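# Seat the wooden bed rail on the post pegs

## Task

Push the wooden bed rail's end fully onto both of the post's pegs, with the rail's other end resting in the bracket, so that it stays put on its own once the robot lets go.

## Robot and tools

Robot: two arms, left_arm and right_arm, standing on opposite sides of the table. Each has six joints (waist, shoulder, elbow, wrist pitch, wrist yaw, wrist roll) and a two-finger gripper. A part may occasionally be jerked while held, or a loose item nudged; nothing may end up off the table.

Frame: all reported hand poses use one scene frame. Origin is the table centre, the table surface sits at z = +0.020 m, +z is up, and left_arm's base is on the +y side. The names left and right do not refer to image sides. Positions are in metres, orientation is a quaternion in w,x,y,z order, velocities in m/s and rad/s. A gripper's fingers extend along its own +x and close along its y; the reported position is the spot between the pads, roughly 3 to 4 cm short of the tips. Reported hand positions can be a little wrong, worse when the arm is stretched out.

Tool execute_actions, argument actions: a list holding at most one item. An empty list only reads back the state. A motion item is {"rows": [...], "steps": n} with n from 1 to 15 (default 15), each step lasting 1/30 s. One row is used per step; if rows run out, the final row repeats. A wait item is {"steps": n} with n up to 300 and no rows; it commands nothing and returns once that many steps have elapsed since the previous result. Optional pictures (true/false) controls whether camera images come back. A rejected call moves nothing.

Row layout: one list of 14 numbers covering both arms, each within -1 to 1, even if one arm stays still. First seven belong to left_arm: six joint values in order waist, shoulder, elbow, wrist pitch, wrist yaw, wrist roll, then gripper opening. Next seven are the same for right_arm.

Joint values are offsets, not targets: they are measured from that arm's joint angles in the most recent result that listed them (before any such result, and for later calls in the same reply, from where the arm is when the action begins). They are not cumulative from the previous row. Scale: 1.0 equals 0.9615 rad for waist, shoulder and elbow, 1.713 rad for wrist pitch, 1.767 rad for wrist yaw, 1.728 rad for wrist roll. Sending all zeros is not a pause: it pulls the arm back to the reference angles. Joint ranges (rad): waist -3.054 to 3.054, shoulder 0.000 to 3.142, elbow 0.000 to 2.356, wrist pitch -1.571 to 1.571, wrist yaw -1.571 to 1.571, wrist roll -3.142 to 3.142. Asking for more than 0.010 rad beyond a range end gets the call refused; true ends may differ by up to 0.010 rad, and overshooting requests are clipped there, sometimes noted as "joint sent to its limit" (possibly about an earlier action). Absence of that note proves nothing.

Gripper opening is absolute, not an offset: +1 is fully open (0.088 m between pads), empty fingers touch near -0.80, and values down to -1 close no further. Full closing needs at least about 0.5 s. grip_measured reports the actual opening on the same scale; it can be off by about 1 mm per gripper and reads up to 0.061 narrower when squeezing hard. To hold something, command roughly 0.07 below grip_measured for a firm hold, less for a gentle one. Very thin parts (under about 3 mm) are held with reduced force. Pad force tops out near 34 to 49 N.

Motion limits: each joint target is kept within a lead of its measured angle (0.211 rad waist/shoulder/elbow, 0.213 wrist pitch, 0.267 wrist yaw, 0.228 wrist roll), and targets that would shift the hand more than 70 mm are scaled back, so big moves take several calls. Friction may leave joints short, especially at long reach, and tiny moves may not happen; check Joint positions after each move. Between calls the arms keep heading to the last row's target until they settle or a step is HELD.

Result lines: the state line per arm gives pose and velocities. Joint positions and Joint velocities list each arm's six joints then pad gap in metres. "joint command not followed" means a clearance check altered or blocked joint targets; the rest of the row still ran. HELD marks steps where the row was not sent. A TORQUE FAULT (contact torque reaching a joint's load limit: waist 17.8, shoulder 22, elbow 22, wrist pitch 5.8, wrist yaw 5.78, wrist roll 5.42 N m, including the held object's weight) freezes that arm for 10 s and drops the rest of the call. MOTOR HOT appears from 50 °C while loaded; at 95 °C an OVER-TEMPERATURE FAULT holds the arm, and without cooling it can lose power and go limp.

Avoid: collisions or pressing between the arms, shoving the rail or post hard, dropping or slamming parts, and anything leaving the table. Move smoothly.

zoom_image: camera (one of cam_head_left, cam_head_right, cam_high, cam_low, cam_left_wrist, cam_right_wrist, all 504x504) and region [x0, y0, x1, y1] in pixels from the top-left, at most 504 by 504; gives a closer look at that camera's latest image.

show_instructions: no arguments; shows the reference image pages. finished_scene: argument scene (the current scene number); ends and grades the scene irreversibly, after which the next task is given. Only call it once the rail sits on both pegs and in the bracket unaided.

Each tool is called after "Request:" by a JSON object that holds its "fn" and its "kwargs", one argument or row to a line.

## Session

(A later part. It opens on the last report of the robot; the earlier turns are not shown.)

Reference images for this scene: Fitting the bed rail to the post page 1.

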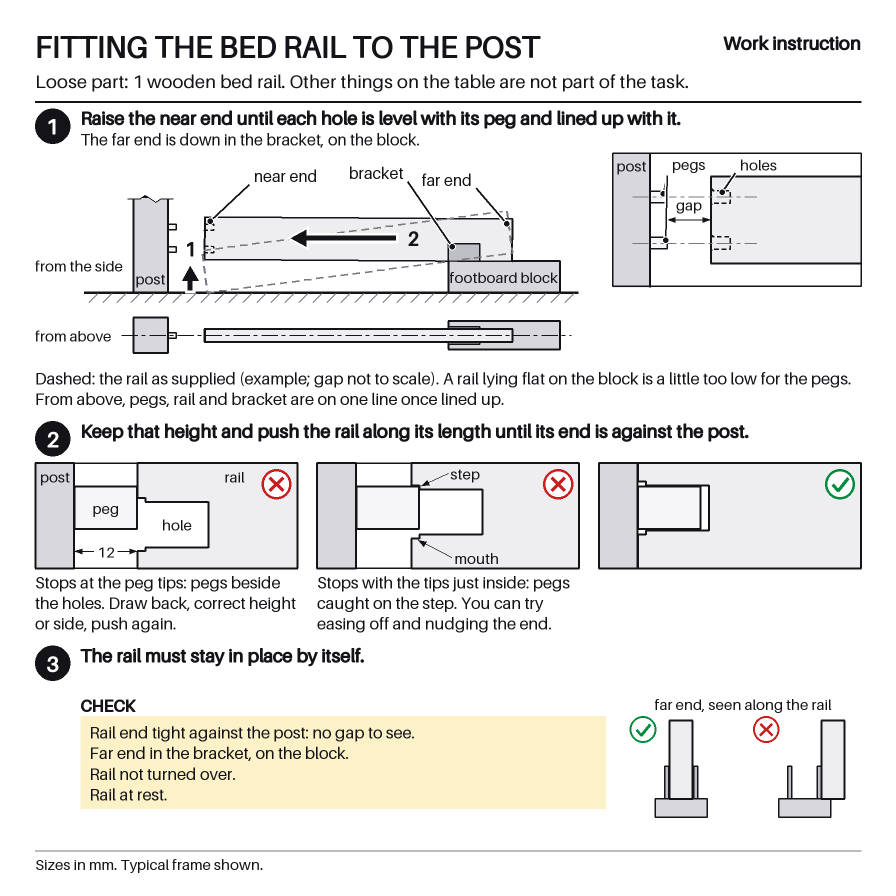

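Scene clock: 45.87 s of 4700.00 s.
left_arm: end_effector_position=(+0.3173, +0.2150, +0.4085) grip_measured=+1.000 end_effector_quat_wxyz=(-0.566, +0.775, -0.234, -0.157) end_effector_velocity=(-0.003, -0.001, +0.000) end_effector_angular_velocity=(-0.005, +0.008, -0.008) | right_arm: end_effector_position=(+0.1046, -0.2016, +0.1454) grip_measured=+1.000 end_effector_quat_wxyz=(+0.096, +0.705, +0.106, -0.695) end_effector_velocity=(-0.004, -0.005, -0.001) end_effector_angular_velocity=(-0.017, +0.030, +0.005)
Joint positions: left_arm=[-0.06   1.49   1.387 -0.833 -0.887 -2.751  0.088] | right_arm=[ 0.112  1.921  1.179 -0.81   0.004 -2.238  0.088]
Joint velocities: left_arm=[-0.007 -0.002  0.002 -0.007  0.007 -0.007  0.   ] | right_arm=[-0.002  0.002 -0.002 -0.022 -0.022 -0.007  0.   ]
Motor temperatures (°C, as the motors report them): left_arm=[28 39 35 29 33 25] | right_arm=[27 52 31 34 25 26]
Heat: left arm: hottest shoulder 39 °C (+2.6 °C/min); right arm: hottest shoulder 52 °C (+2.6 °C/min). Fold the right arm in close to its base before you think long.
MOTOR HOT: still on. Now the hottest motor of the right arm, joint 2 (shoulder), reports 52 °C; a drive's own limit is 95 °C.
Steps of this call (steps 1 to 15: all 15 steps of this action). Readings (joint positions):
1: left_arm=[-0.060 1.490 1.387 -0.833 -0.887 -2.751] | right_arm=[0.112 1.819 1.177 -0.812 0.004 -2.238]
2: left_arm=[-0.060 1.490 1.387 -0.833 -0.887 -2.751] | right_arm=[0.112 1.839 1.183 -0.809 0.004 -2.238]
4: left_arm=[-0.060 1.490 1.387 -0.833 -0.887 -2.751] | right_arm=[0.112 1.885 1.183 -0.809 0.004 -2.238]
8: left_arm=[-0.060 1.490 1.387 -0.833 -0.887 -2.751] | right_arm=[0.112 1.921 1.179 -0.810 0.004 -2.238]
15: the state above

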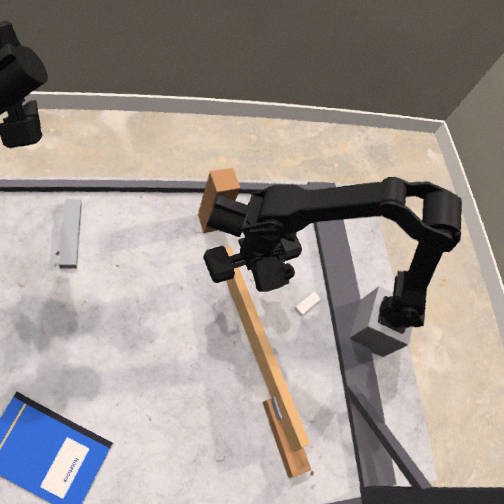

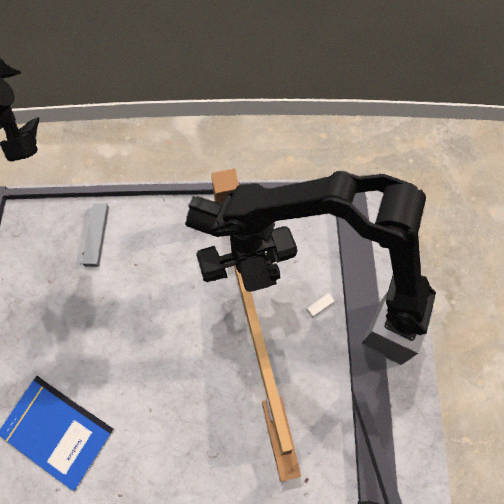

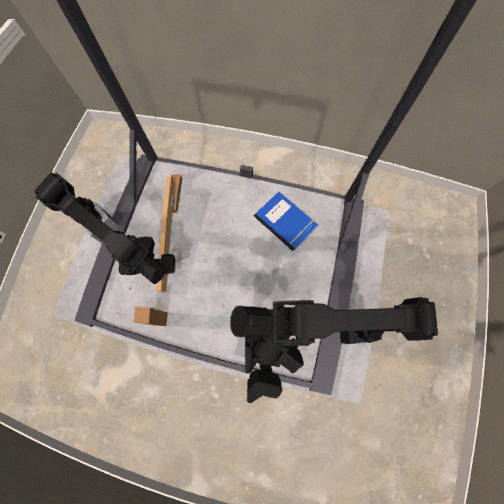

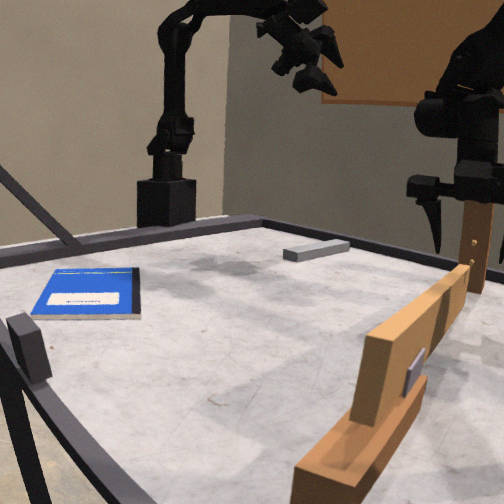

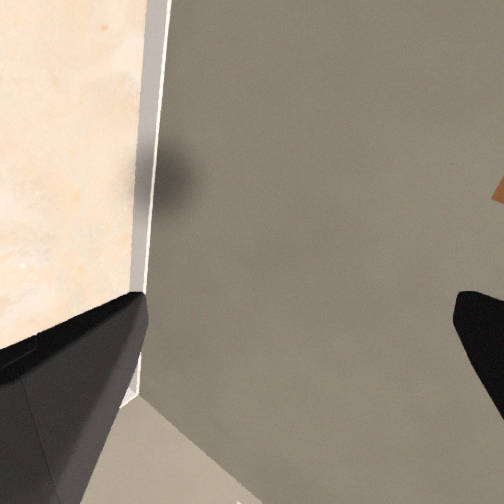

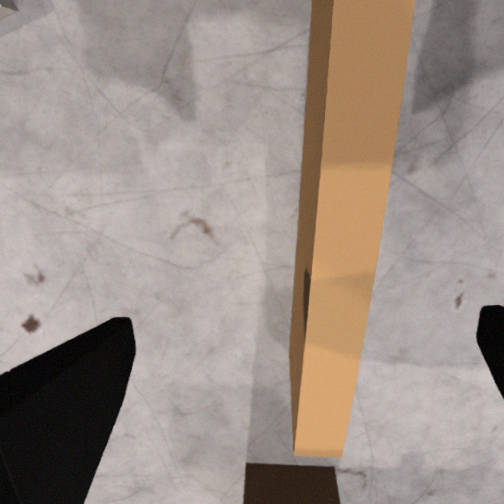

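Request:
{"fn": "execute_actions", "kwargs": {
  "actions": [
    {"rows": [[0,0.3,-0.2,0.8,0.5,0.8,1,0.15,-0.11,-0.145,0.014,0,0.115,1]], "steps": 15}
  ],
  "pictures": false
}}

Request:
{"fn": "execute_actions", "kwargs": {
  "actions": [
    {"steps": 12}
  ]
}}

Scene clock: 50.70 s of 4700.00 s.
left_arm: end_effector_position=(+0.2446, +0.0563, +0.2832) grip_measured=+1.000 end_effector_quat_wxyz=(-0.600, +0.512, -0.605, +0.108) end_effector_velocity=(-0.051, -0.285, +0.328) end_effector_angular_velocity=(-1.483, -1.537, -1.826) | right_arm: end_effector_position=(+0.0507, -0.2165, +0.1448) grip_measured=+1.000 end_effector_quat_wxyz=(+0.083, +0.703, +0.085, -0.701) end_effector_velocity=(+0.001, -0.002, -0.001) end_effector_angular_velocity=(+0.004, +0.007, -0.015)
Joint positions: left_arm=[-0.062  1.772  1.197 -0.09  -0.066 -1.954  0.088] | right_arm=[ 0.257  1.829  1.051 -0.789  0.002 -2.045  0.088]
Joint velocities: left_arm=[-0.017 -0.002  0.002  1.927  0.711  2.029  0.   ] | right_arm=[-0.007 -0.007 -0.012  0.007 -0.007  0.007  0.   ]
Motor temperatures (°C, as the motors report them): left_arm=[28 40 36 29 33 25] | right_arm=[27 52 31 33 25 26]
Heat: left arm: hottest shoulder 40 °C (+3.6 °C/min); right arm: hottest shoulder 52 °C (+2.4 °C/min). Fold the right arm in close to its base before you think long.
MOTOR HOT: still on. Now the hottest motor of the right arm, joint 2 (shoulder), reports 52 °C; a drive's own limit is 95 °C.
Steps of this call (steps 1 to 15: the robot went on to your last target; steps 16 to 90: nothing new was sent; then 1.33 s passed at rest; steps 91 to 105: all 15 steps of this action). Readings (joint positions):
91: left_arm=[-0.059 1.501 1.372 -0.805 -0.861 -2.722] | right_arm=[0.124 1.905 1.153 -0.788 0.012 -2.186]
92: left_arm=[-0.059 1.511 1.358 -0.769 -0.825 -2.689] | right_arm=[0.153 1.884 1.123 -0.790 0.012 -2.140]
94: left_arm=[-0.059 1.556 1.326 -0.702 -0.742 -2.619] | right_arm=[0.219 1.851 1.079 -0.799 0.004 -2.090]
98: left_arm=[-0.059 1.685 1.250 -0.526 -0.517 -2.429] | right_arm=[0.258 1.834 1.056 -0.790 0.002 -2.055]
105: the state above

Scene clock: 51.10 s of 4700.00 s.
left_arm: end_effector_position=(+0.2465, +0.0091, +0.4044) grip_measured=+1.000 end_effector_quat_wxyz=(+0.616, -0.489, +0.415, -0.458) end_effector_velocity=(+0.000, -0.002, +0.042) end_effector_angular_velocity=(-0.129, -0.264, -0.010) | right_arm: end_effector_position=(+0.0507, -0.2168, +0.1446) grip_measured=+1.000 end_effector_quat_wxyz=(+0.083, +0.703, +0.085, -0.701) end_effector_velocity=(-0.004, -0.005, +0.000) end_effector_angular_velocity=(-0.016, +0.026, +0.005)
Joint positions: left_arm=[-0.063  1.772  1.199  0.509 -0.008 -1.392  0.088] | right_arm=[ 0.257  1.829  1.051 -0.789  0.002 -2.044  0.088]
Joint velocities: left_arm=[-0.002 -0.002  0.002  0.183 -0.007  0.227  0.   ] | right_arm=[-0.002 -0.002 -0.002 -0.022 -0.022 -0.007  0.   ]
Motor temperatures (°C, as the motors report them): left_arm=[28 40 36 29 33 25] | right_arm=[27 52 31 33 25 26]
Heat: left arm: hottest shoulder 40 °C (+3.5 °C/min); right arm: hottest shoulder 52 °C (+2.3 °C/min). Fold the right arm in close to its base before you think long.
MOTOR HOT: still on. Now the hottest motor of the right arm, joint 2 (shoulder), reports 52 °C; a drive's own limit is 95 °C.
Steps of this call (steps 1 to 12: the robot went on to your last target). Readings (joint positions):
1: left_arm=[-0.063 1.772 1.197 -0.022 -0.048 -1.885] | right_arm=[0.257 1.829 1.051 -0.789 0.002 -2.045]
2: left_arm=[-0.063 1.772 1.197 0.046 -0.036 -1.817] | right_arm=[0.257 1.829 1.051 -0.789 0.002 -2.044]
4: left_arm=[-0.063 1.772 1.197 0.172 -0.021 -1.680] | right_arm=[0.257 1.829 1.051 -0.789 0.002 -2.044]
8: left_arm=[-0.063 1.772 1.197 0.418 -0.010 -1.455] | right_arm=[0.257 1.829 1.051 -0.789 0.002 -2.044]
12: the state above

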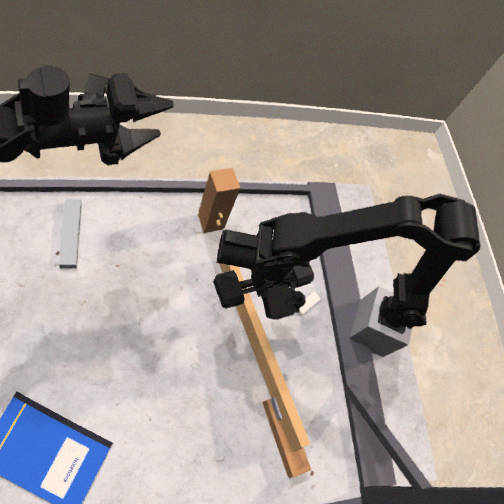

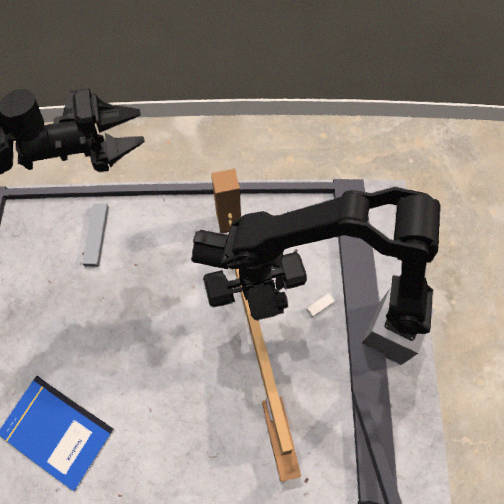

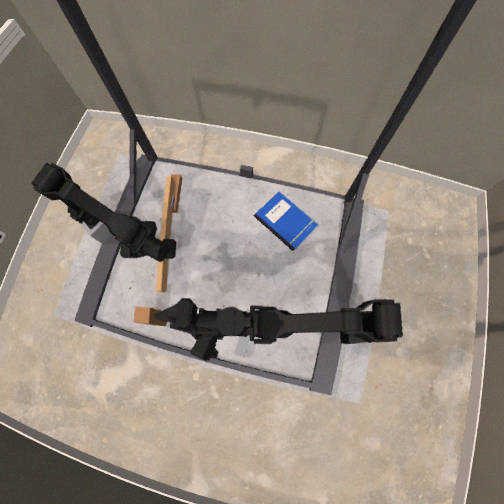

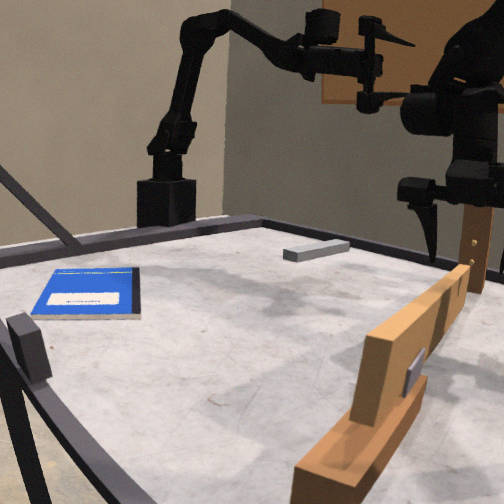

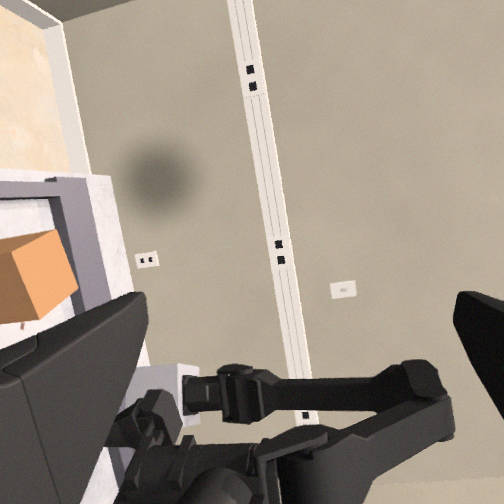

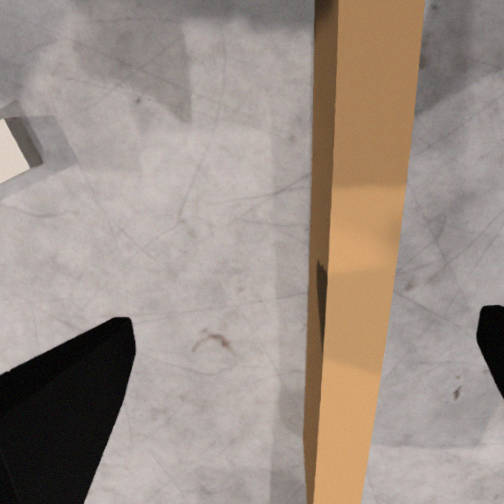

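Request:
{"fn": "execute_actions", "kwargs": {
  "actions": [
    {"rows": [[-0.215,0.95,0,0.56,0,0.79,1,0,0.18,-0.091,0.144,0,0,1]], "steps": 15}
  ],
  "pictures": false
}}

Request:
{"fn": "execute_actions", "kwargs": {
  "actions": [
    {"steps": 30}
  ]
}}

Scene clock: 58.30 s of 4700.00 s.
left_arm: end_effector_position=(+0.1374, -0.0534, +0.2398) grip_measured=+1.000 end_effector_quat_wxyz=(+0.677, -0.236, +0.149, -0.681) end_effector_velocity=(+0.021, +0.048, -0.526) end_effector_angular_velocity=(+0.001, -1.825, +0.266) | right_arm: end_effector_position=(+0.0510, -0.2154, +0.0808) grip_measured=+1.000 end_effector_quat_wxyz=(+0.084, +0.703, +0.083, -0.701) end_effector_velocity=(+0.001, +0.006, +0.001) end_effector_angular_velocity=(+0.028, +0.001, +0.005)
Joint positions: left_arm=[-0.273  2.403  1.206  1.318 -0.007 -0.553  0.088] | right_arm=[ 0.257  1.993  0.967 -0.545  0.002 -2.044  0.088]
Joint velocities: left_arm=[ 0.037  1.575 -0.007  1.634 -0.007  1.839  0.   ] | right_arm=[-0.002 -0.002  0.002  0.022 -0.007 -0.007  0.   ]
Motor temperatures (°C, as the motors report them): left_arm=[28 41 36 31 33 25] | right_arm=[27 53 31 33 25 26]
Heat: left arm: hottest shoulder 41 °C (+4.1 °C/min); right arm: hottest shoulder 53 °C (+3.1 °C/min). Fold the right arm in close to its base before you think long.
MOTOR HOT: still on. Now the hottest motor of the right arm, joint 2 (shoulder), reports 53 °C; a drive's own limit is 95 °C.
Steps of this call (steps 1 to 30: the robot went on to your last target; steps 31 to 90: nothing new was sent; then 3.70 s passed at rest; steps 91 to 105: all 15 steps of this action). Readings (joint positions):
91: left_arm=[-0.071 1.789 1.199 0.570 -0.013 -1.338] | right_arm=[0.257 1.851 1.034 -0.735 0.002 -2.044]
92: left_arm=[-0.091 1.810 1.202 0.616 -0.015 -1.299] | right_arm=[0.257 1.878 1.023 -0.661 0.002 -2.044]
94: left_arm=[-0.146 1.863 1.206 0.696 -0.014 -1.216] | right_arm=[0.257 1.946 1.002 -0.598 0.002 -2.044]
98: left_arm=[-0.244 2.032 1.206 0.903 -0.008 -0.998] | right_arm=[0.257 1.993 0.967 -0.562 0.002 -2.044]
105: the state above

Scene clock: 59.30 s of 4700.00 s.
left_arm: end_effector_position=(+0.1382, -0.0334, +0.1228) grip_measured=+1.000 end_effector_quat_wxyz=(+0.718, -0.010, +0.013, -0.696) end_effector_velocity=(-0.003, +0.000, -0.004) end_effector_angular_velocity=(+0.022, +0.008, +0.000) | right_arm: end_effector_position=(+0.0511, -0.2151, +0.0808) grip_measured=+1.000 end_effector_quat_wxyz=(+0.084, +0.703, +0.083, -0.701) end_effector_velocity=(-0.002, -0.005, +0.000) end_effector_angular_velocity=(-0.020, +0.012, +0.020)
Joint positions: left_arm=[-0.271  2.671  1.198  1.468 -0.007 -0.031  0.088] | right_arm=[ 0.257  1.993  0.967 -0.544  0.002 -2.044  0.088]
Joint velocities: left_arm=[-0.007 -0.002 -0.002 -0.022 -0.007 -0.007  0.   ] | right_arm=[-0.002 -0.002 -0.002 -0.022 -0.007 -0.022  0.   ]
Motor temperatures (°C, as the motors report them): left_arm=[28 41 36 31 33 25] | right_arm=[27 53 31 33 25 26]
Heat: left arm: hottest shoulder 41 °C (+4.0 °C/min); right arm: hottest shoulder 53 °C (+3.0 °C/min). Fold the right arm in close to its base before you think long.
MOTOR HOT: still on. Now the hottest motor of the right arm, joint 2 (shoulder), reports 53 °C; a drive's own limit is 95 °C.
Steps of this call (steps 1 to 30: the robot went on to your last target). Readings (joint positions):
1: left_arm=[-0.272 2.451 1.206 1.356 -0.007 -0.497] | right_arm=[0.257 1.993 0.967 -0.544 0.002 -2.044]
2: left_arm=[-0.271 2.495 1.206 1.379 -0.007 -0.446] | right_arm=[0.257 1.993 0.967 -0.544 0.002 -2.044]
4: left_arm=[-0.271 2.577 1.206 1.419 -0.007 -0.324] | right_arm=[0.257 1.993 0.967 -0.544 0.002 -2.044]
8: left_arm=[-0.271 2.664 1.197 1.447 -0.007 -0.106] | right_arm=[0.257 1.993 0.967 -0.544 0.002 -2.044]
30: the state above
All arms were judged still, so your last target was given up. Only a new action makes them travel on or press farther. Fingers that are still opening or closing keep moving.

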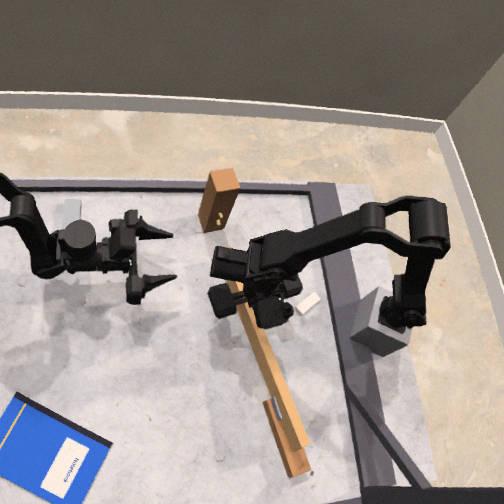

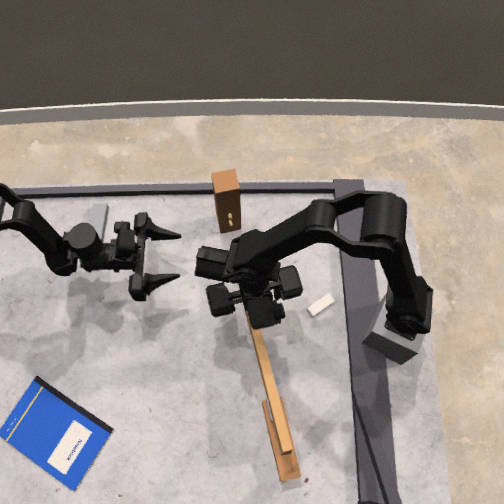

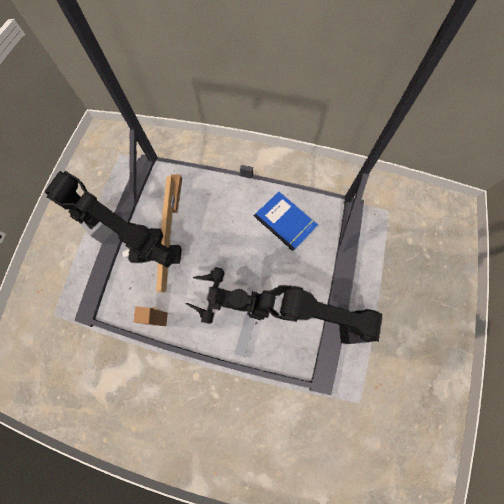

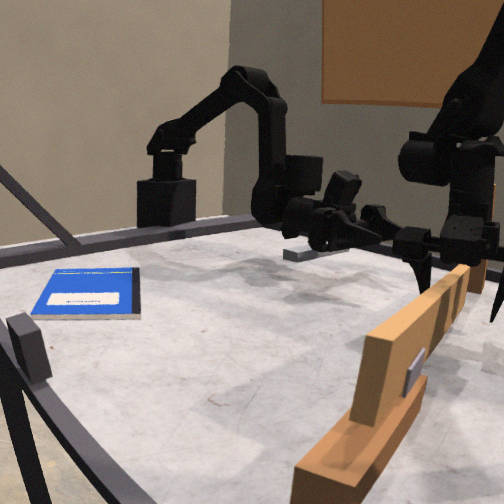

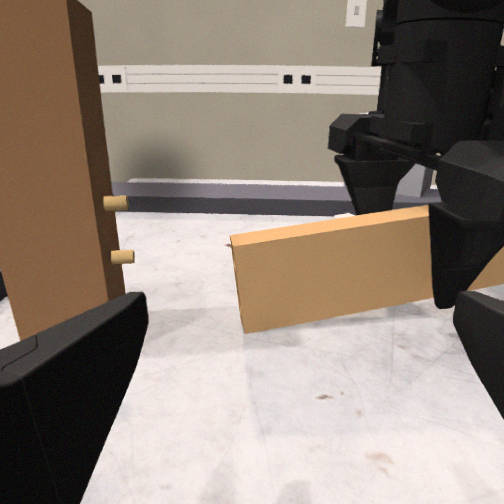

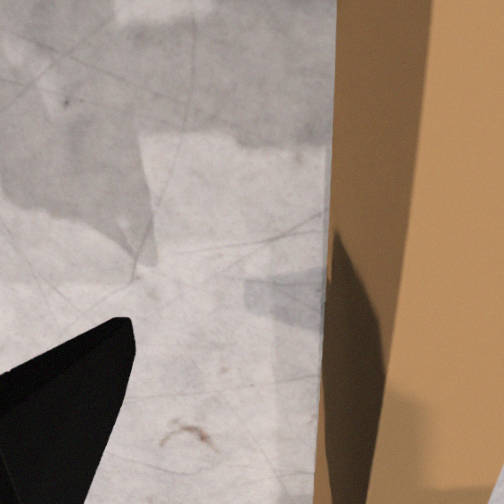

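Request:
{"fn": "execute_actions", "kwargs": {
  "actions": [
    {"rows": [[0,0,0,0,0,0,1,0,0.035,0.105,-0.039,0,0,1]], "steps": 15}
  ],
  "pictures": false
}}

Request:
{"fn": "execute_actions", "kwargs": {
  "actions": [
    {"rows": [[0,0,0,0,0,0,1,0,0,0,0,0,0,-0.6]], "steps": 15}
  ],
  "pictures": false
}}

Request:
{"fn": "execute_actions", "kwargs": {
  "actions": [
    {"steps": 15}
  ]
}}

Scene clock: 64.67 s of 4700.00 s.
left_arm: end_effector_position=(+0.1382, -0.0334, +0.1228) grip_measured=+1.000 end_effector_quat_wxyz=(+0.718, -0.010, +0.013, -0.696) end_effector_velocity=(+0.002, +0.000, -0.001) end_effector_angular_velocity=(+0.007, +0.022, +0.020) | right_arm: end_effector_position=(+0.0554, -0.1970, +0.0920) grip_measured=+1.000 end_effector_quat_wxyz=(+0.081, +0.704, +0.086, -0.700) end_effector_velocity=(-0.002, +0.001, +0.000) end_effector_angular_velocity=(+0.009, +0.005, -0.005)
Joint positions: left_arm=[-0.271  2.671  1.198  1.468 -0.007 -0.031  0.088] | right_arm=[ 0.257  2.012  1.057 -0.607  0.002 -2.044  0.088]
Joint velocities: left_arm=[-0.002 -0.002 -0.002 -0.007 -0.022 -0.022  0.   ] | right_arm=[ 0.002 -0.002 -0.002  0.007 -0.007  0.007  0.   ]
Motor temperatures (°C, as the motors report them): left_arm=[28 42 35 32 33 25] | right_arm=[27 53 31 33 25 26]
Heat: left arm: hottest shoulder 42 °C (+5.0 °C/min); right arm: hottest shoulder 53 °C (+3.0 °C/min). Fold the right arm in close to its base before you think long.
MOTOR HOT: still on. Now the hottest motor of the right arm, joint 2 (shoulder), reports 53 °C; a drive's own limit is 95 °C.
Steps of this call (steps 1 to 90: nothing new was sent; then 1.87 s passed at rest; steps 91 to 105: all 15 steps of this action). Readings (joint positions):
91: left_arm=[-0.271 2.671 1.198 1.468 -0.007 -0.031] | right_arm=[0.257 1.998 0.982 -0.566 0.002 -2.044]
92: left_arm=[-0.271 2.671 1.198 1.468 -0.007 -0.031] | right_arm=[0.257 2.005 1.001 -0.579 0.002 -2.044]
94: left_arm=[-0.271 2.671 1.198 1.468 -0.007 -0.031] | right_arm=[0.257 2.011 1.032 -0.589 0.002 -2.044]
98: left_arm=[-0.271 2.671 1.198 1.468 -0.007 -0.031] | right_arm=[0.257 2.011 1.057 -0.602 0.002 -2.044]
105: the state above

Scene clock: 65.17 s of 4700.00 s.
left_arm: end_effector_position=(+0.1382, -0.0334, +0.1228) grip_measured=+1.000 end_effector_quat_wxyz=(+0.718, -0.010, +0.013, -0.696) end_effector_velocity=(+0.002, +0.002, -0.002) end_effector_angular_velocity=(+0.012, +0.008, +0.020) | right_arm: end_effector_position=(+0.0555, -0.1966, +0.0920) grip_measured=-0.448 end_effector_quat_wxyz=(+0.080, +0.704, +0.086, -0.700) end_effector_velocity=(+0.001, -0.003, -0.001) end_effector_angular_velocity=(-0.010, +0.010, +0.000)
Joint positions: left_arm=[-0.271  2.671  1.198  1.468 -0.007 -0.031  0.088] | right_arm=[ 0.257  2.012  1.057 -0.606  0.002 -2.043  0.017]
Joint velocities: left_arm=[-0.002 -0.002 -0.007 -0.007 -0.022 -0.007  0.   ] | right_arm=[-0.007  0.002 -0.002 -0.007 -0.007 -0.007 -0.004]
Motor temperatures (°C, as the motors report them): left_arm=[28 42 35 32 33 25] | right_arm=[27 53 31 33 25 26]
Heat: left arm: hottest shoulder 42 °C (+5.1 °C/min); right arm: hottest shoulder 53 °C (+3.0 °C/min). Fold the right arm in close to its base before you think long.
MOTOR HOT: still on. Now the hottest motor of the right arm, joint 2 (shoulder), reports 53 °C; a drive's own limit is 95 °C.
Steps of this call (steps 1 to 15: all 15 steps of this action). Readings (joint positions):
1: left_arm=[-0.271 2.671 1.198 1.468 -0.007 -0.031] | right_arm=[0.257 2.012 1.057 -0.607 0.002 -2.044]
2: left_arm=[-0.271 2.671 1.198 1.468 -0.007 -0.031] | right_arm=[0.257 2.012 1.057 -0.607 0.002 -2.044]
4: left_arm=[-0.271 2.671 1.198 1.468 -0.007 -0.031] | right_arm=[0.257 2.012 1.057 -0.607 0.002 -2.044]
8: left_arm=[-0.271 2.671 1.198 1.468 -0.007 -0.031] | right_arm=[0.257 2.012 1.057 -0.607 0.002 -2.044]
15: the state above

Scene clock: 65.67 s of 4700.00 s.
left_arm: end_effector_position=(+0.1382, -0.0334, +0.1228) grip_measured=+1.000 end_effector_quat_wxyz=(+0.718, -0.010, +0.013, -0.696) end_effector_velocity=(+0.002, +0.000, -0.001) end_effector_angular_velocity=(+0.007, +0.022, +0.010) | right_arm: end_effector_position=(+0.0556, -0.1967, +0.0920) grip_measured=-0.451 end_effector_quat_wxyz=(+0.080, +0.704, +0.086, -0.700) end_effector_velocity=(+0.001, -0.003, +0.000) end_effector_angular_velocity=(-0.009, -0.005, +0.005)
Joint positions: left_arm=[-0.271  2.671  1.198  1.468 -0.007 -0.031  0.088] | right_arm=[ 0.257  2.012  1.057 -0.606  0.002 -2.043  0.017]
Joint velocities: left_arm=[ 0.002 -0.002 -0.002 -0.007 -0.007 -0.022  0.   ] | right_arm=[-0.002 -0.002 -0.002 -0.007  0.007 -0.007  0.   ]
Motor temperatures (°C, as the motors report them): left_arm=[28 42 35 32 33 25] | right_arm=[27 53 31 33 25 26]
Heat: left arm: hottest shoulder 42 °C (+5.0 °C/min); right arm: hottest shoulder 53 °C (+3.0 °C/min). Fold the right arm in close to its base before you think long.
MOTOR HOT: still on. Now the hottest motor of the right arm, joint 2 (shoulder), reports 53 °C; a drive's own limit is 95 °C.
Steps of this call (steps 1 to 15: the robot went on to your last target). Readings (joint positions):
1: left_arm=[-0.271 2.671 1.198 1.468 -0.007 -0.031] | right_arm=[0.257 2.012 1.057 -0.606 0.002 -2.043]
2: left_arm=[-0.271 2.671 1.198 1.468 -0.007 -0.031] | right_arm=[0.257 2.012 1.057 -0.606 0.002 -2.043]
4: left_arm=[-0.271 2.671 1.198 1.468 -0.007 -0.031] | right_arm=[0.257 2.012 1.057 -0.606 0.002 -2.043]
8: left_arm=[-0.271 2.671 1.198 1.468 -0.007 -0.031] | right_arm=[0.257 2.012 1.057 -0.606 0.002 -2.043]
15: the state above
All arms were judged still, so your last target was given up. Only a new action makes them travel on or press farther. Fingers that are still opening or closing keep moving.

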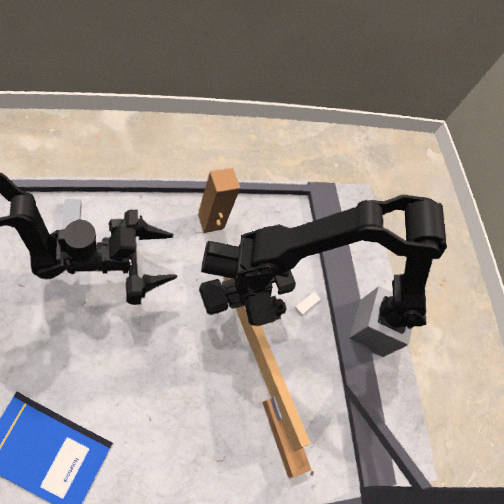

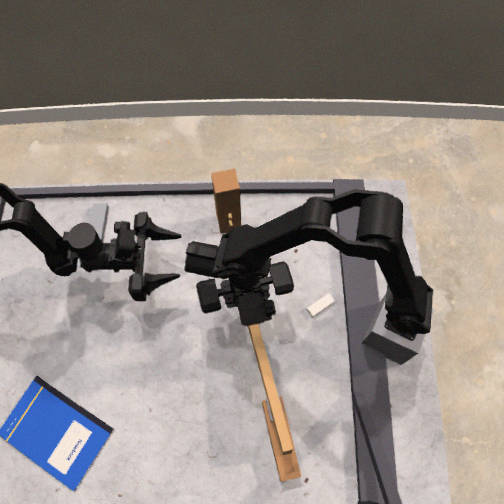

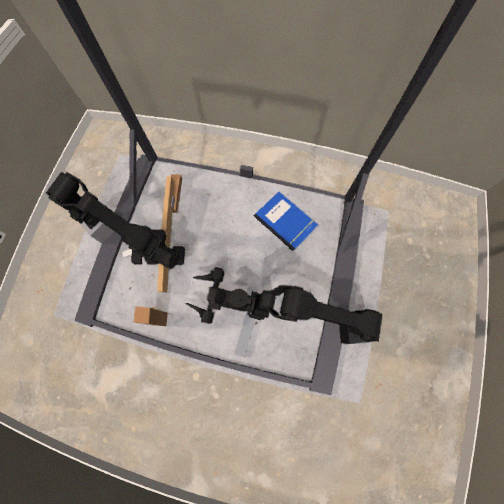

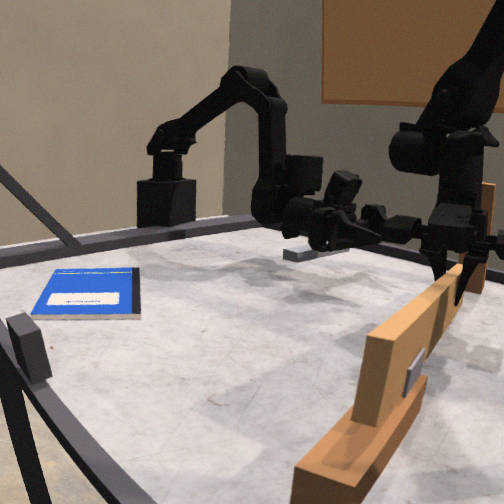

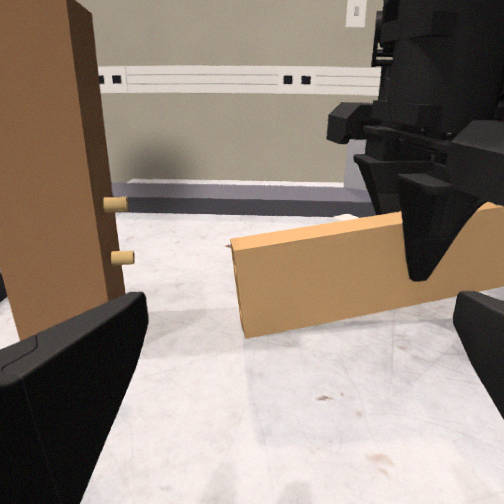

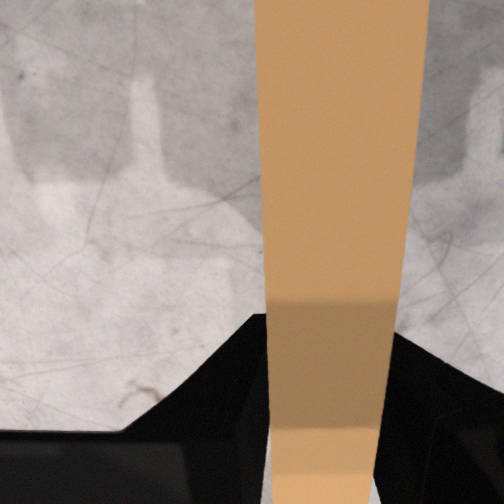

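Request:
{"fn": "execute_actions", "kwargs": {
  "actions": [
    {"rows": [[0,0,0,0,0,0,1,0,-0.105,0.087,-0.094,0,0,-0.6]], "steps": 15}
  ],
  "pictures": false
}}

Request:
{"fn": "execute_actions", "kwargs": {
  "actions": [
    {"steps": 15}
  ]
}}

Scene clock: 69.73 s of 4700.00 s.
left_arm: end_effector_position=(+0.1382, -0.0334, +0.1228) grip_measured=+1.000 end_effector_quat_wxyz=(+0.718, -0.010, +0.013, -0.696) end_effector_velocity=(+0.002, +0.002, -0.002) end_effector_angular_velocity=(+0.012, +0.022, +0.010) | right_arm: end_effector_position=(+0.0565, -0.1949, +0.1309) grip_measured=-0.451 end_effector_quat_wxyz=(+0.081, +0.705, +0.084, -0.699) end_effector_velocity=(+0.002, +0.002, -0.000) end_effector_angular_velocity=(+0.005, -0.009, -0.010)
Joint positions: left_arm=[-0.271  2.671  1.198  1.468 -0.007 -0.031  0.088] | right_arm=[ 0.257  1.93   1.126 -0.76   0.006 -2.042  0.017]
Joint velocities: left_arm=[ 0.002 -0.002 -0.007 -0.007 -0.007 -0.022  0.   ] | right_arm=[-0.002  0.002  0.002  0.007  0.007  0.007 -0.   ]
Motor temperatures (°C, as the motors report them): left_arm=[28 44 35 33 32 25] | right_arm=[27 53 31 33 25 26]
Heat: left arm: hottest shoulder 44 °C (+6.0 °C/min); right arm: hottest shoulder 53 °C (+3.0 °C/min). Fold the right arm in close to its base before you think long.
MOTOR HOT: still on. Now the hottest motor of the right arm, joint 2 (shoulder), reports 53 °C; a drive's own limit is 95 °C.
Steps of this call (steps 1 to 90: nothing new was sent; then 0.57 s passed at rest; steps 91 to 105: all 15 steps of this action). Readings (joint positions):
91: left_arm=[-0.271 2.671 1.198 1.468 -0.007 -0.031] | right_arm=[0.257 2.003 1.073 -0.643 0.003 -2.041]
92: left_arm=[-0.271 2.671 1.198 1.468 -0.007 -0.031] | right_arm=[0.256 1.995 1.086 -0.685 0.005 -2.036]
94: left_arm=[-0.271 2.671 1.198 1.468 -0.007 -0.031] | right_arm=[0.256 1.962 1.104 -0.725 0.004 -2.034]
98: left_arm=[-0.271 2.671 1.198 1.468 -0.007 -0.031] | right_arm=[0.257 1.930 1.125 -0.754 0.005 -2.042]
105: the state above

Scene clock: 70.23 s of 4700.00 s.
left_arm: end_effector_position=(+0.1382, -0.0334, +0.1228) grip_measured=+1.000 end_effector_quat_wxyz=(+0.718, -0.010, +0.013, -0.696) end_effector_velocity=(-0.002, -0.002, +0.003) end_effector_angular_velocity=(-0.003, +0.007, -0.010) | right_arm: end_effector_position=(+0.0565, -0.1949, +0.1310) grip_measured=-0.451 end_effector_quat_wxyz=(+0.081, +0.705, +0.084, -0.700) end_effector_velocity=(-0.002, +0.000, +0.003) end_effector_angular_velocity=(+0.004, +0.007, +0.010)
Joint positions: left_arm=[-0.271  2.671  1.198  1.468 -0.007 -0.031  0.088] | right_arm=[ 0.257  1.93   1.126 -0.76   0.006 -2.042  0.017]
Joint velocities: left_arm=[-0.002 -0.007  0.002 -0.007  0.007 -0.007  0.   ] | right_arm=[ 0.002 -0.007  0.002 -0.007 -0.007 -0.007  0.   ]
Motor temperatures (°C, as the motors report them): left_arm=[28 44 35 33 32 25] | right_arm=[27 53 31 33 25 26]
Heat: left arm: hottest shoulder 44 °C (+6.1 °C/min); right arm: hottest shoulder 53 °C (+3.0 °C/min). Fold the right arm in close to its base before you think long.
MOTOR HOT: still on. Now the hottest motor of the right arm, joint 2 (shoulder), reports 53 °C; a drive's own limit is 95 °C.
Steps of this call (steps 1 to 15: the robot went on to your last target). Readings (joint positions):
1: left_arm=[-0.271 2.671 1.198 1.468 -0.007 -0.031] | right_arm=[0.257 1.930 1.126 -0.760 0.006 -2.042]
2: left_arm=[-0.271 2.671 1.198 1.468 -0.007 -0.031] | right_arm=[0.257 1.930 1.126 -0.760 0.006 -2.042]
4: left_arm=[-0.271 2.671 1.198 1.468 -0.007 -0.031] | right_arm=[0.257 1.930 1.126 -0.760 0.006 -2.042]
8: left_arm=[-0.271 2.671 1.198 1.468 -0.007 -0.031] | right_arm=[0.257 1.930 1.126 -0.760 0.006 -2.042]
15: the state above
All arms were judged still, so your last target was given up. Only a new action makes them travel on or press farther. Fingers that are still opening or closing keep moving.

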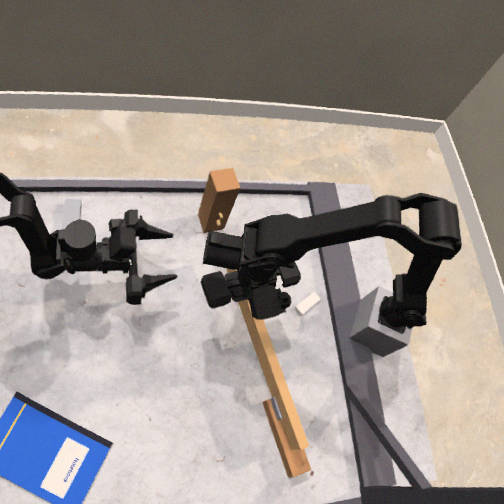

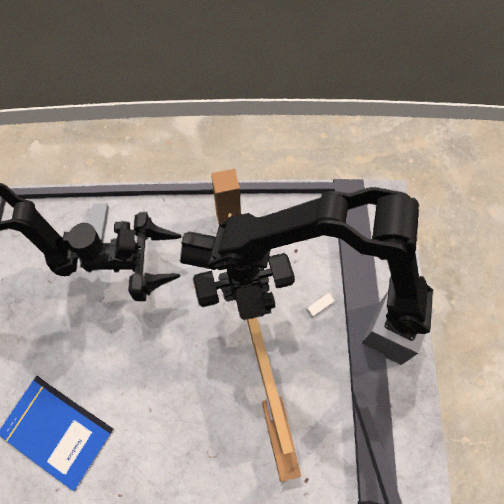

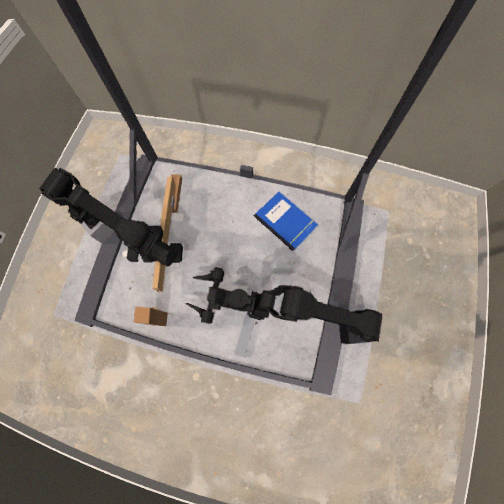

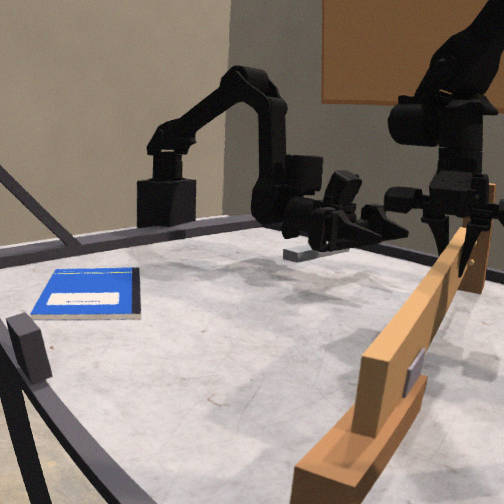

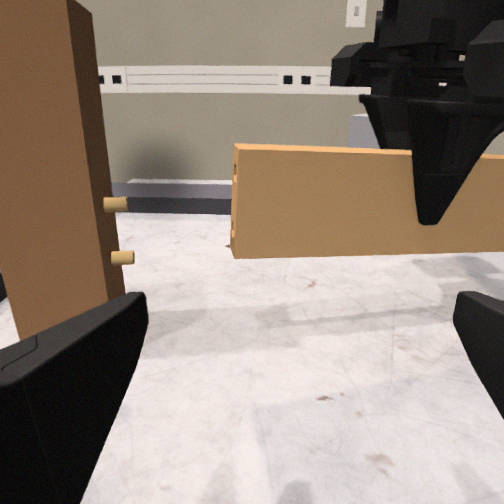

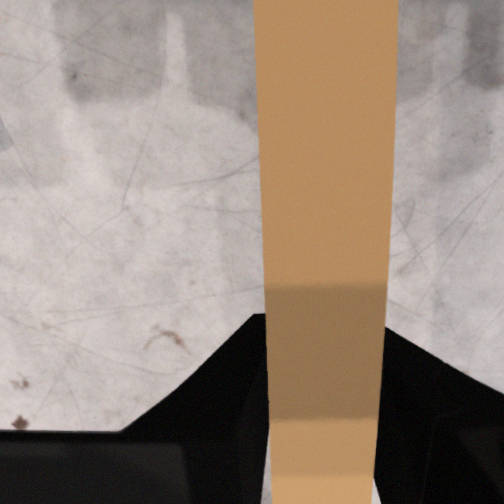

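Request:
{"fn": "execute_actions", "kwargs": {
  "actions": [
    {"rows": [[0,0,0,0,0,0,1,-0.022,0.023,0.024,0.002,0,-0.008,-0.6],[0,0,0,0,0,0,1,-0.033,0.034,0.033,0.003,0,-0.014,-0.6],[0,0,0,0,0,0,1,-0.044,0.044,0.042,0.003,0,-0.02,-0.6],[0,0,0,0,0,0,1,-0.055,0.055,0.051,0.004,0,-0.026,-0.6],[0,0,0,0,0,0,1,-0.066,0.066,0.06,0.005,0,-0.032,-0.6],[0,0,0,0,0,0,1,-0.077,0.076,0.068,0.005,0,-0.039,-0.6],[0,0,0,0,0,0,1,-0.088,0.087,0.077,0.006,0,-0.045,-0.6],[0,0,0,0,0,0,1,-0.099,0.097,0.086,0.007,0,-0.051,-0.6],[0,0,0,0,0,0,1,-0.11,0.108,0.095,0.007,0,-0.057,-0.6],[0,0,0,0,0,0,1,-0.121,0.118,0.104,0.008,0,-0.063,-0.6],[0,0,0,0,0,0,1,-0.132,0.129,0.113,0.009,0,-0.069,-0.6],[0,0,0,0,0,0,1,-0.143,0.14,0.121,0.009,0,-0.076,-0.6],[0,0,0,0,0,0,1,-0.154,0.15,0.13,0.01,0,-0.082,-0.6],[0,0,0,0,0,0,1,-0.165,0.161,0.139,0.011,0,-0.088,-0.6],[0,0,0,0,0,0,1,-0.175,0.171,0.148,0.011,0,-0.094,-0.6]], "steps": 15}
  ],
  "pictures": false
}}

Request:
{"fn": "execute_actions", "kwargs": {
  "actions": [
    {"steps": 15}
  ]
}}

Scene clock: 80.53 s of 4700.00 s.
left_arm: end_effector_position=(+0.1382, -0.0334, +0.1228) grip_measured=+1.000 end_effector_quat_wxyz=(+0.718, -0.010, +0.013, -0.696) end_effector_velocity=(-0.003, +0.000, +0.002) end_effector_angular_velocity=(-0.008, +0.007, +0.000) | right_arm: end_effector_position=(+0.1068, -0.1849, +0.1112) grip_measured=-0.451 end_effector_quat_wxyz=(+0.083, +0.700, +0.079, -0.705) end_effector_velocity=(+0.119, +0.018, -0.043) end_effector_angular_velocity=(-0.010, +0.031, +0.010)
Joint positions: left_arm=[-0.271  2.671  1.198  1.468 -0.007 -0.031  0.088] | right_arm=[ 0.12   2.061  1.231 -0.75  -0.004 -2.173  0.017]
Joint velocities: left_arm=[-0.007 -0.002 -0.002  0.007 -0.007 -0.007  0.   ] | right_arm=[-0.305  0.295  0.266  0.007 -0.022 -0.315 -0.   ]
Motor temperatures (°C, as the motors report them): left_arm=[27 47 35 34 32 25] | right_arm=[27 55 32 33 25 26]
Heat: left arm: hottest shoulder 47 °C (+9.1 °C/min); right arm: hottest shoulder 55 °C (+4.0 °C/min). Fold the right arm in close to its base before you think long.
MOTOR HOT: still on. Now the hottest motor of the right arm, joint 2 (shoulder), reports 55 °C; a drive's own limit is 95 °C.
Steps of this call (steps 1 to 90: nothing new was sent; then 6.80 s passed at rest; steps 91 to 105: all 15 steps of this action). Readings (joint positions):
91: left_arm=[-0.271 2.671 1.198 1.468 -0.007 -0.031] | right_arm=[0.255 1.931 1.127 -0.760 0.006 -2.042]
92: left_arm=[-0.271 2.671 1.198 1.468 -0.007 -0.031] | right_arm=[0.251 1.935 1.130 -0.760 0.006 -2.046]
94: left_arm=[-0.271 2.671 1.198 1.468 -0.007 -0.031] | right_arm=[0.235 1.950 1.143 -0.759 0.006 -2.062]
98: left_arm=[-0.271 2.671 1.198 1.468 -0.007 -0.031] | right_arm=[0.191 1.992 1.173 -0.755 0.004 -2.100]
105: the state above

Scene clock: 81.03 s of 4700.00 s.
left_arm: end_effector_position=(+0.1382, -0.0334, +0.1228) grip_measured=+1.000 end_effector_quat_wxyz=(+0.718, -0.010, +0.013, -0.696) end_effector_velocity=(+0.002, -0.001, +0.004) end_effector_angular_velocity=(-0.012, +0.007, +0.010) | right_arm: end_effector_position=(+0.1142, -0.1842, +0.1083) grip_measured=-0.451 end_effector_quat_wxyz=(+0.082, +0.697, +0.079, -0.708) end_effector_velocity=(-0.000, +0.001, +0.000) end_effector_angular_velocity=(+0.016, +0.018, +0.014)
Joint positions: left_arm=[-0.271  2.671  1.198  1.468 -0.007 -0.031  0.088] | right_arm=[ 0.098  2.08   1.247 -0.749 -0.011 -2.195  0.017]
Joint velocities: left_arm=[ 0.002 -0.002  0.002  0.007 -0.007 -0.007  0.   ] | right_arm=[-0.007 -0.002 -0.002  0.007 -0.022 -0.022 -0.   ]
Motor temperatures (°C, as the motors report them): left_arm=[27 47 35 34 32 25] | right_arm=[27 55 32 33 25 26]
Heat: left arm: hottest shoulder 47 °C (+9.1 °C/min); right arm: hottest shoulder 55 °C (+4.1 °C/min). Fold the right arm in close to its base before you think long.
MOTOR HOT: still on. Now the hottest motor of the right arm, joint 2 (shoulder), reports 55 °C; a drive's own limit is 95 °C.
Steps of this call (steps 1 to 15: the robot went on to your last target). Readings (joint positions):
1: left_arm=[-0.271 2.671 1.198 1.468 -0.007 -0.031] | right_arm=[0.111 2.069 1.239 -0.747 -0.004 -2.181]
2: left_arm=[-0.271 2.671 1.198 1.468 -0.007 -0.031] | right_arm=[0.103 2.075 1.244 -0.746 -0.004 -2.187]
4: left_arm=[-0.271 2.671 1.198 1.468 -0.007 -0.031] | right_arm=[0.098 2.079 1.246 -0.748 -0.011 -2.192]
8: left_arm=[-0.271 2.671 1.198 1.468 -0.007 -0.031] | right_arm=[0.098 2.080 1.247 -0.749 -0.011 -2.194]
15: the state above

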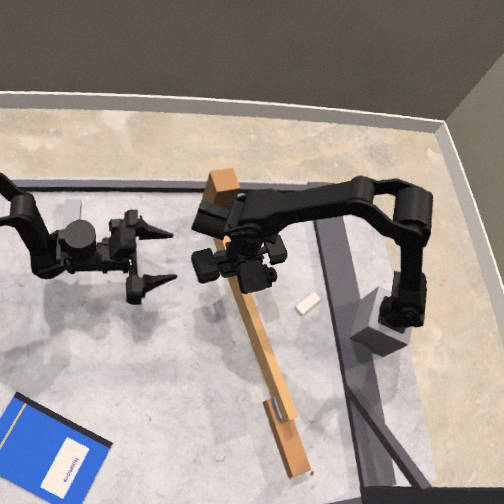

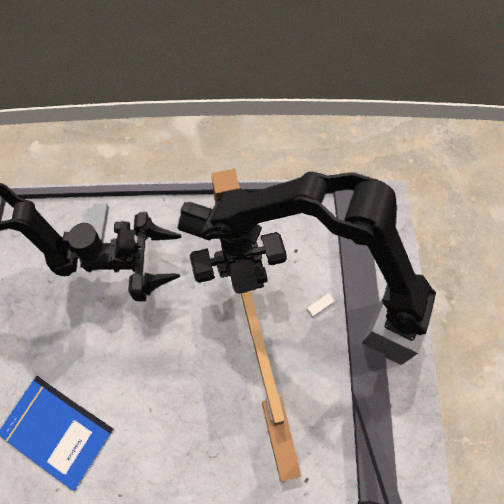

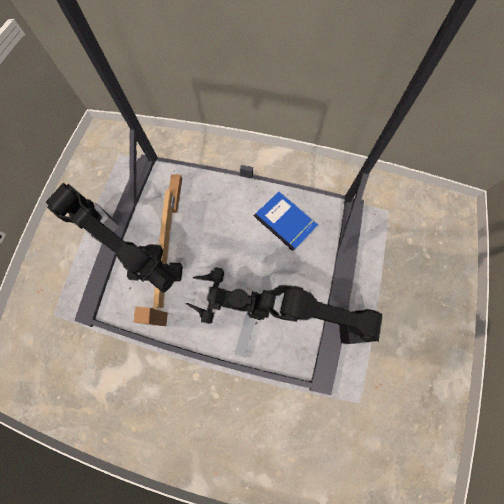

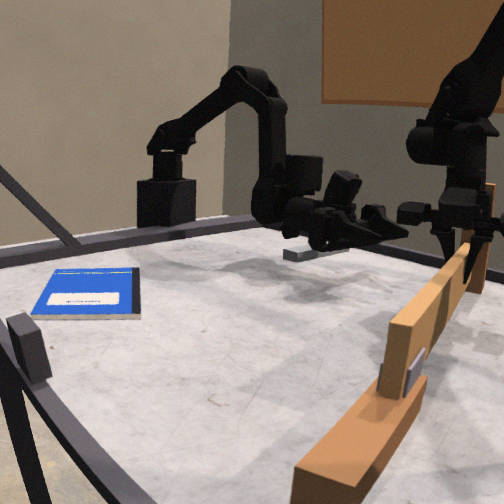

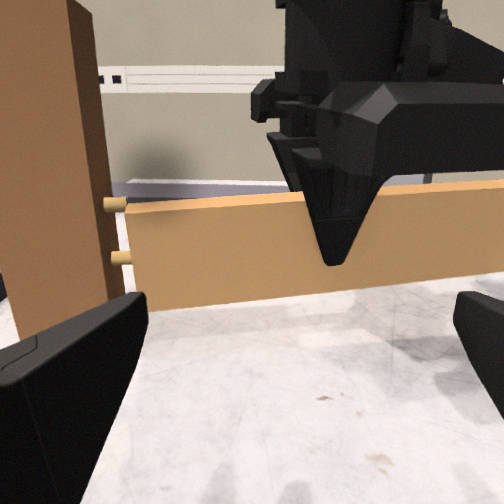

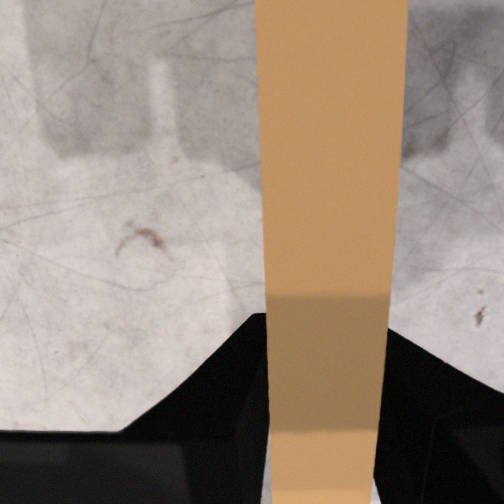

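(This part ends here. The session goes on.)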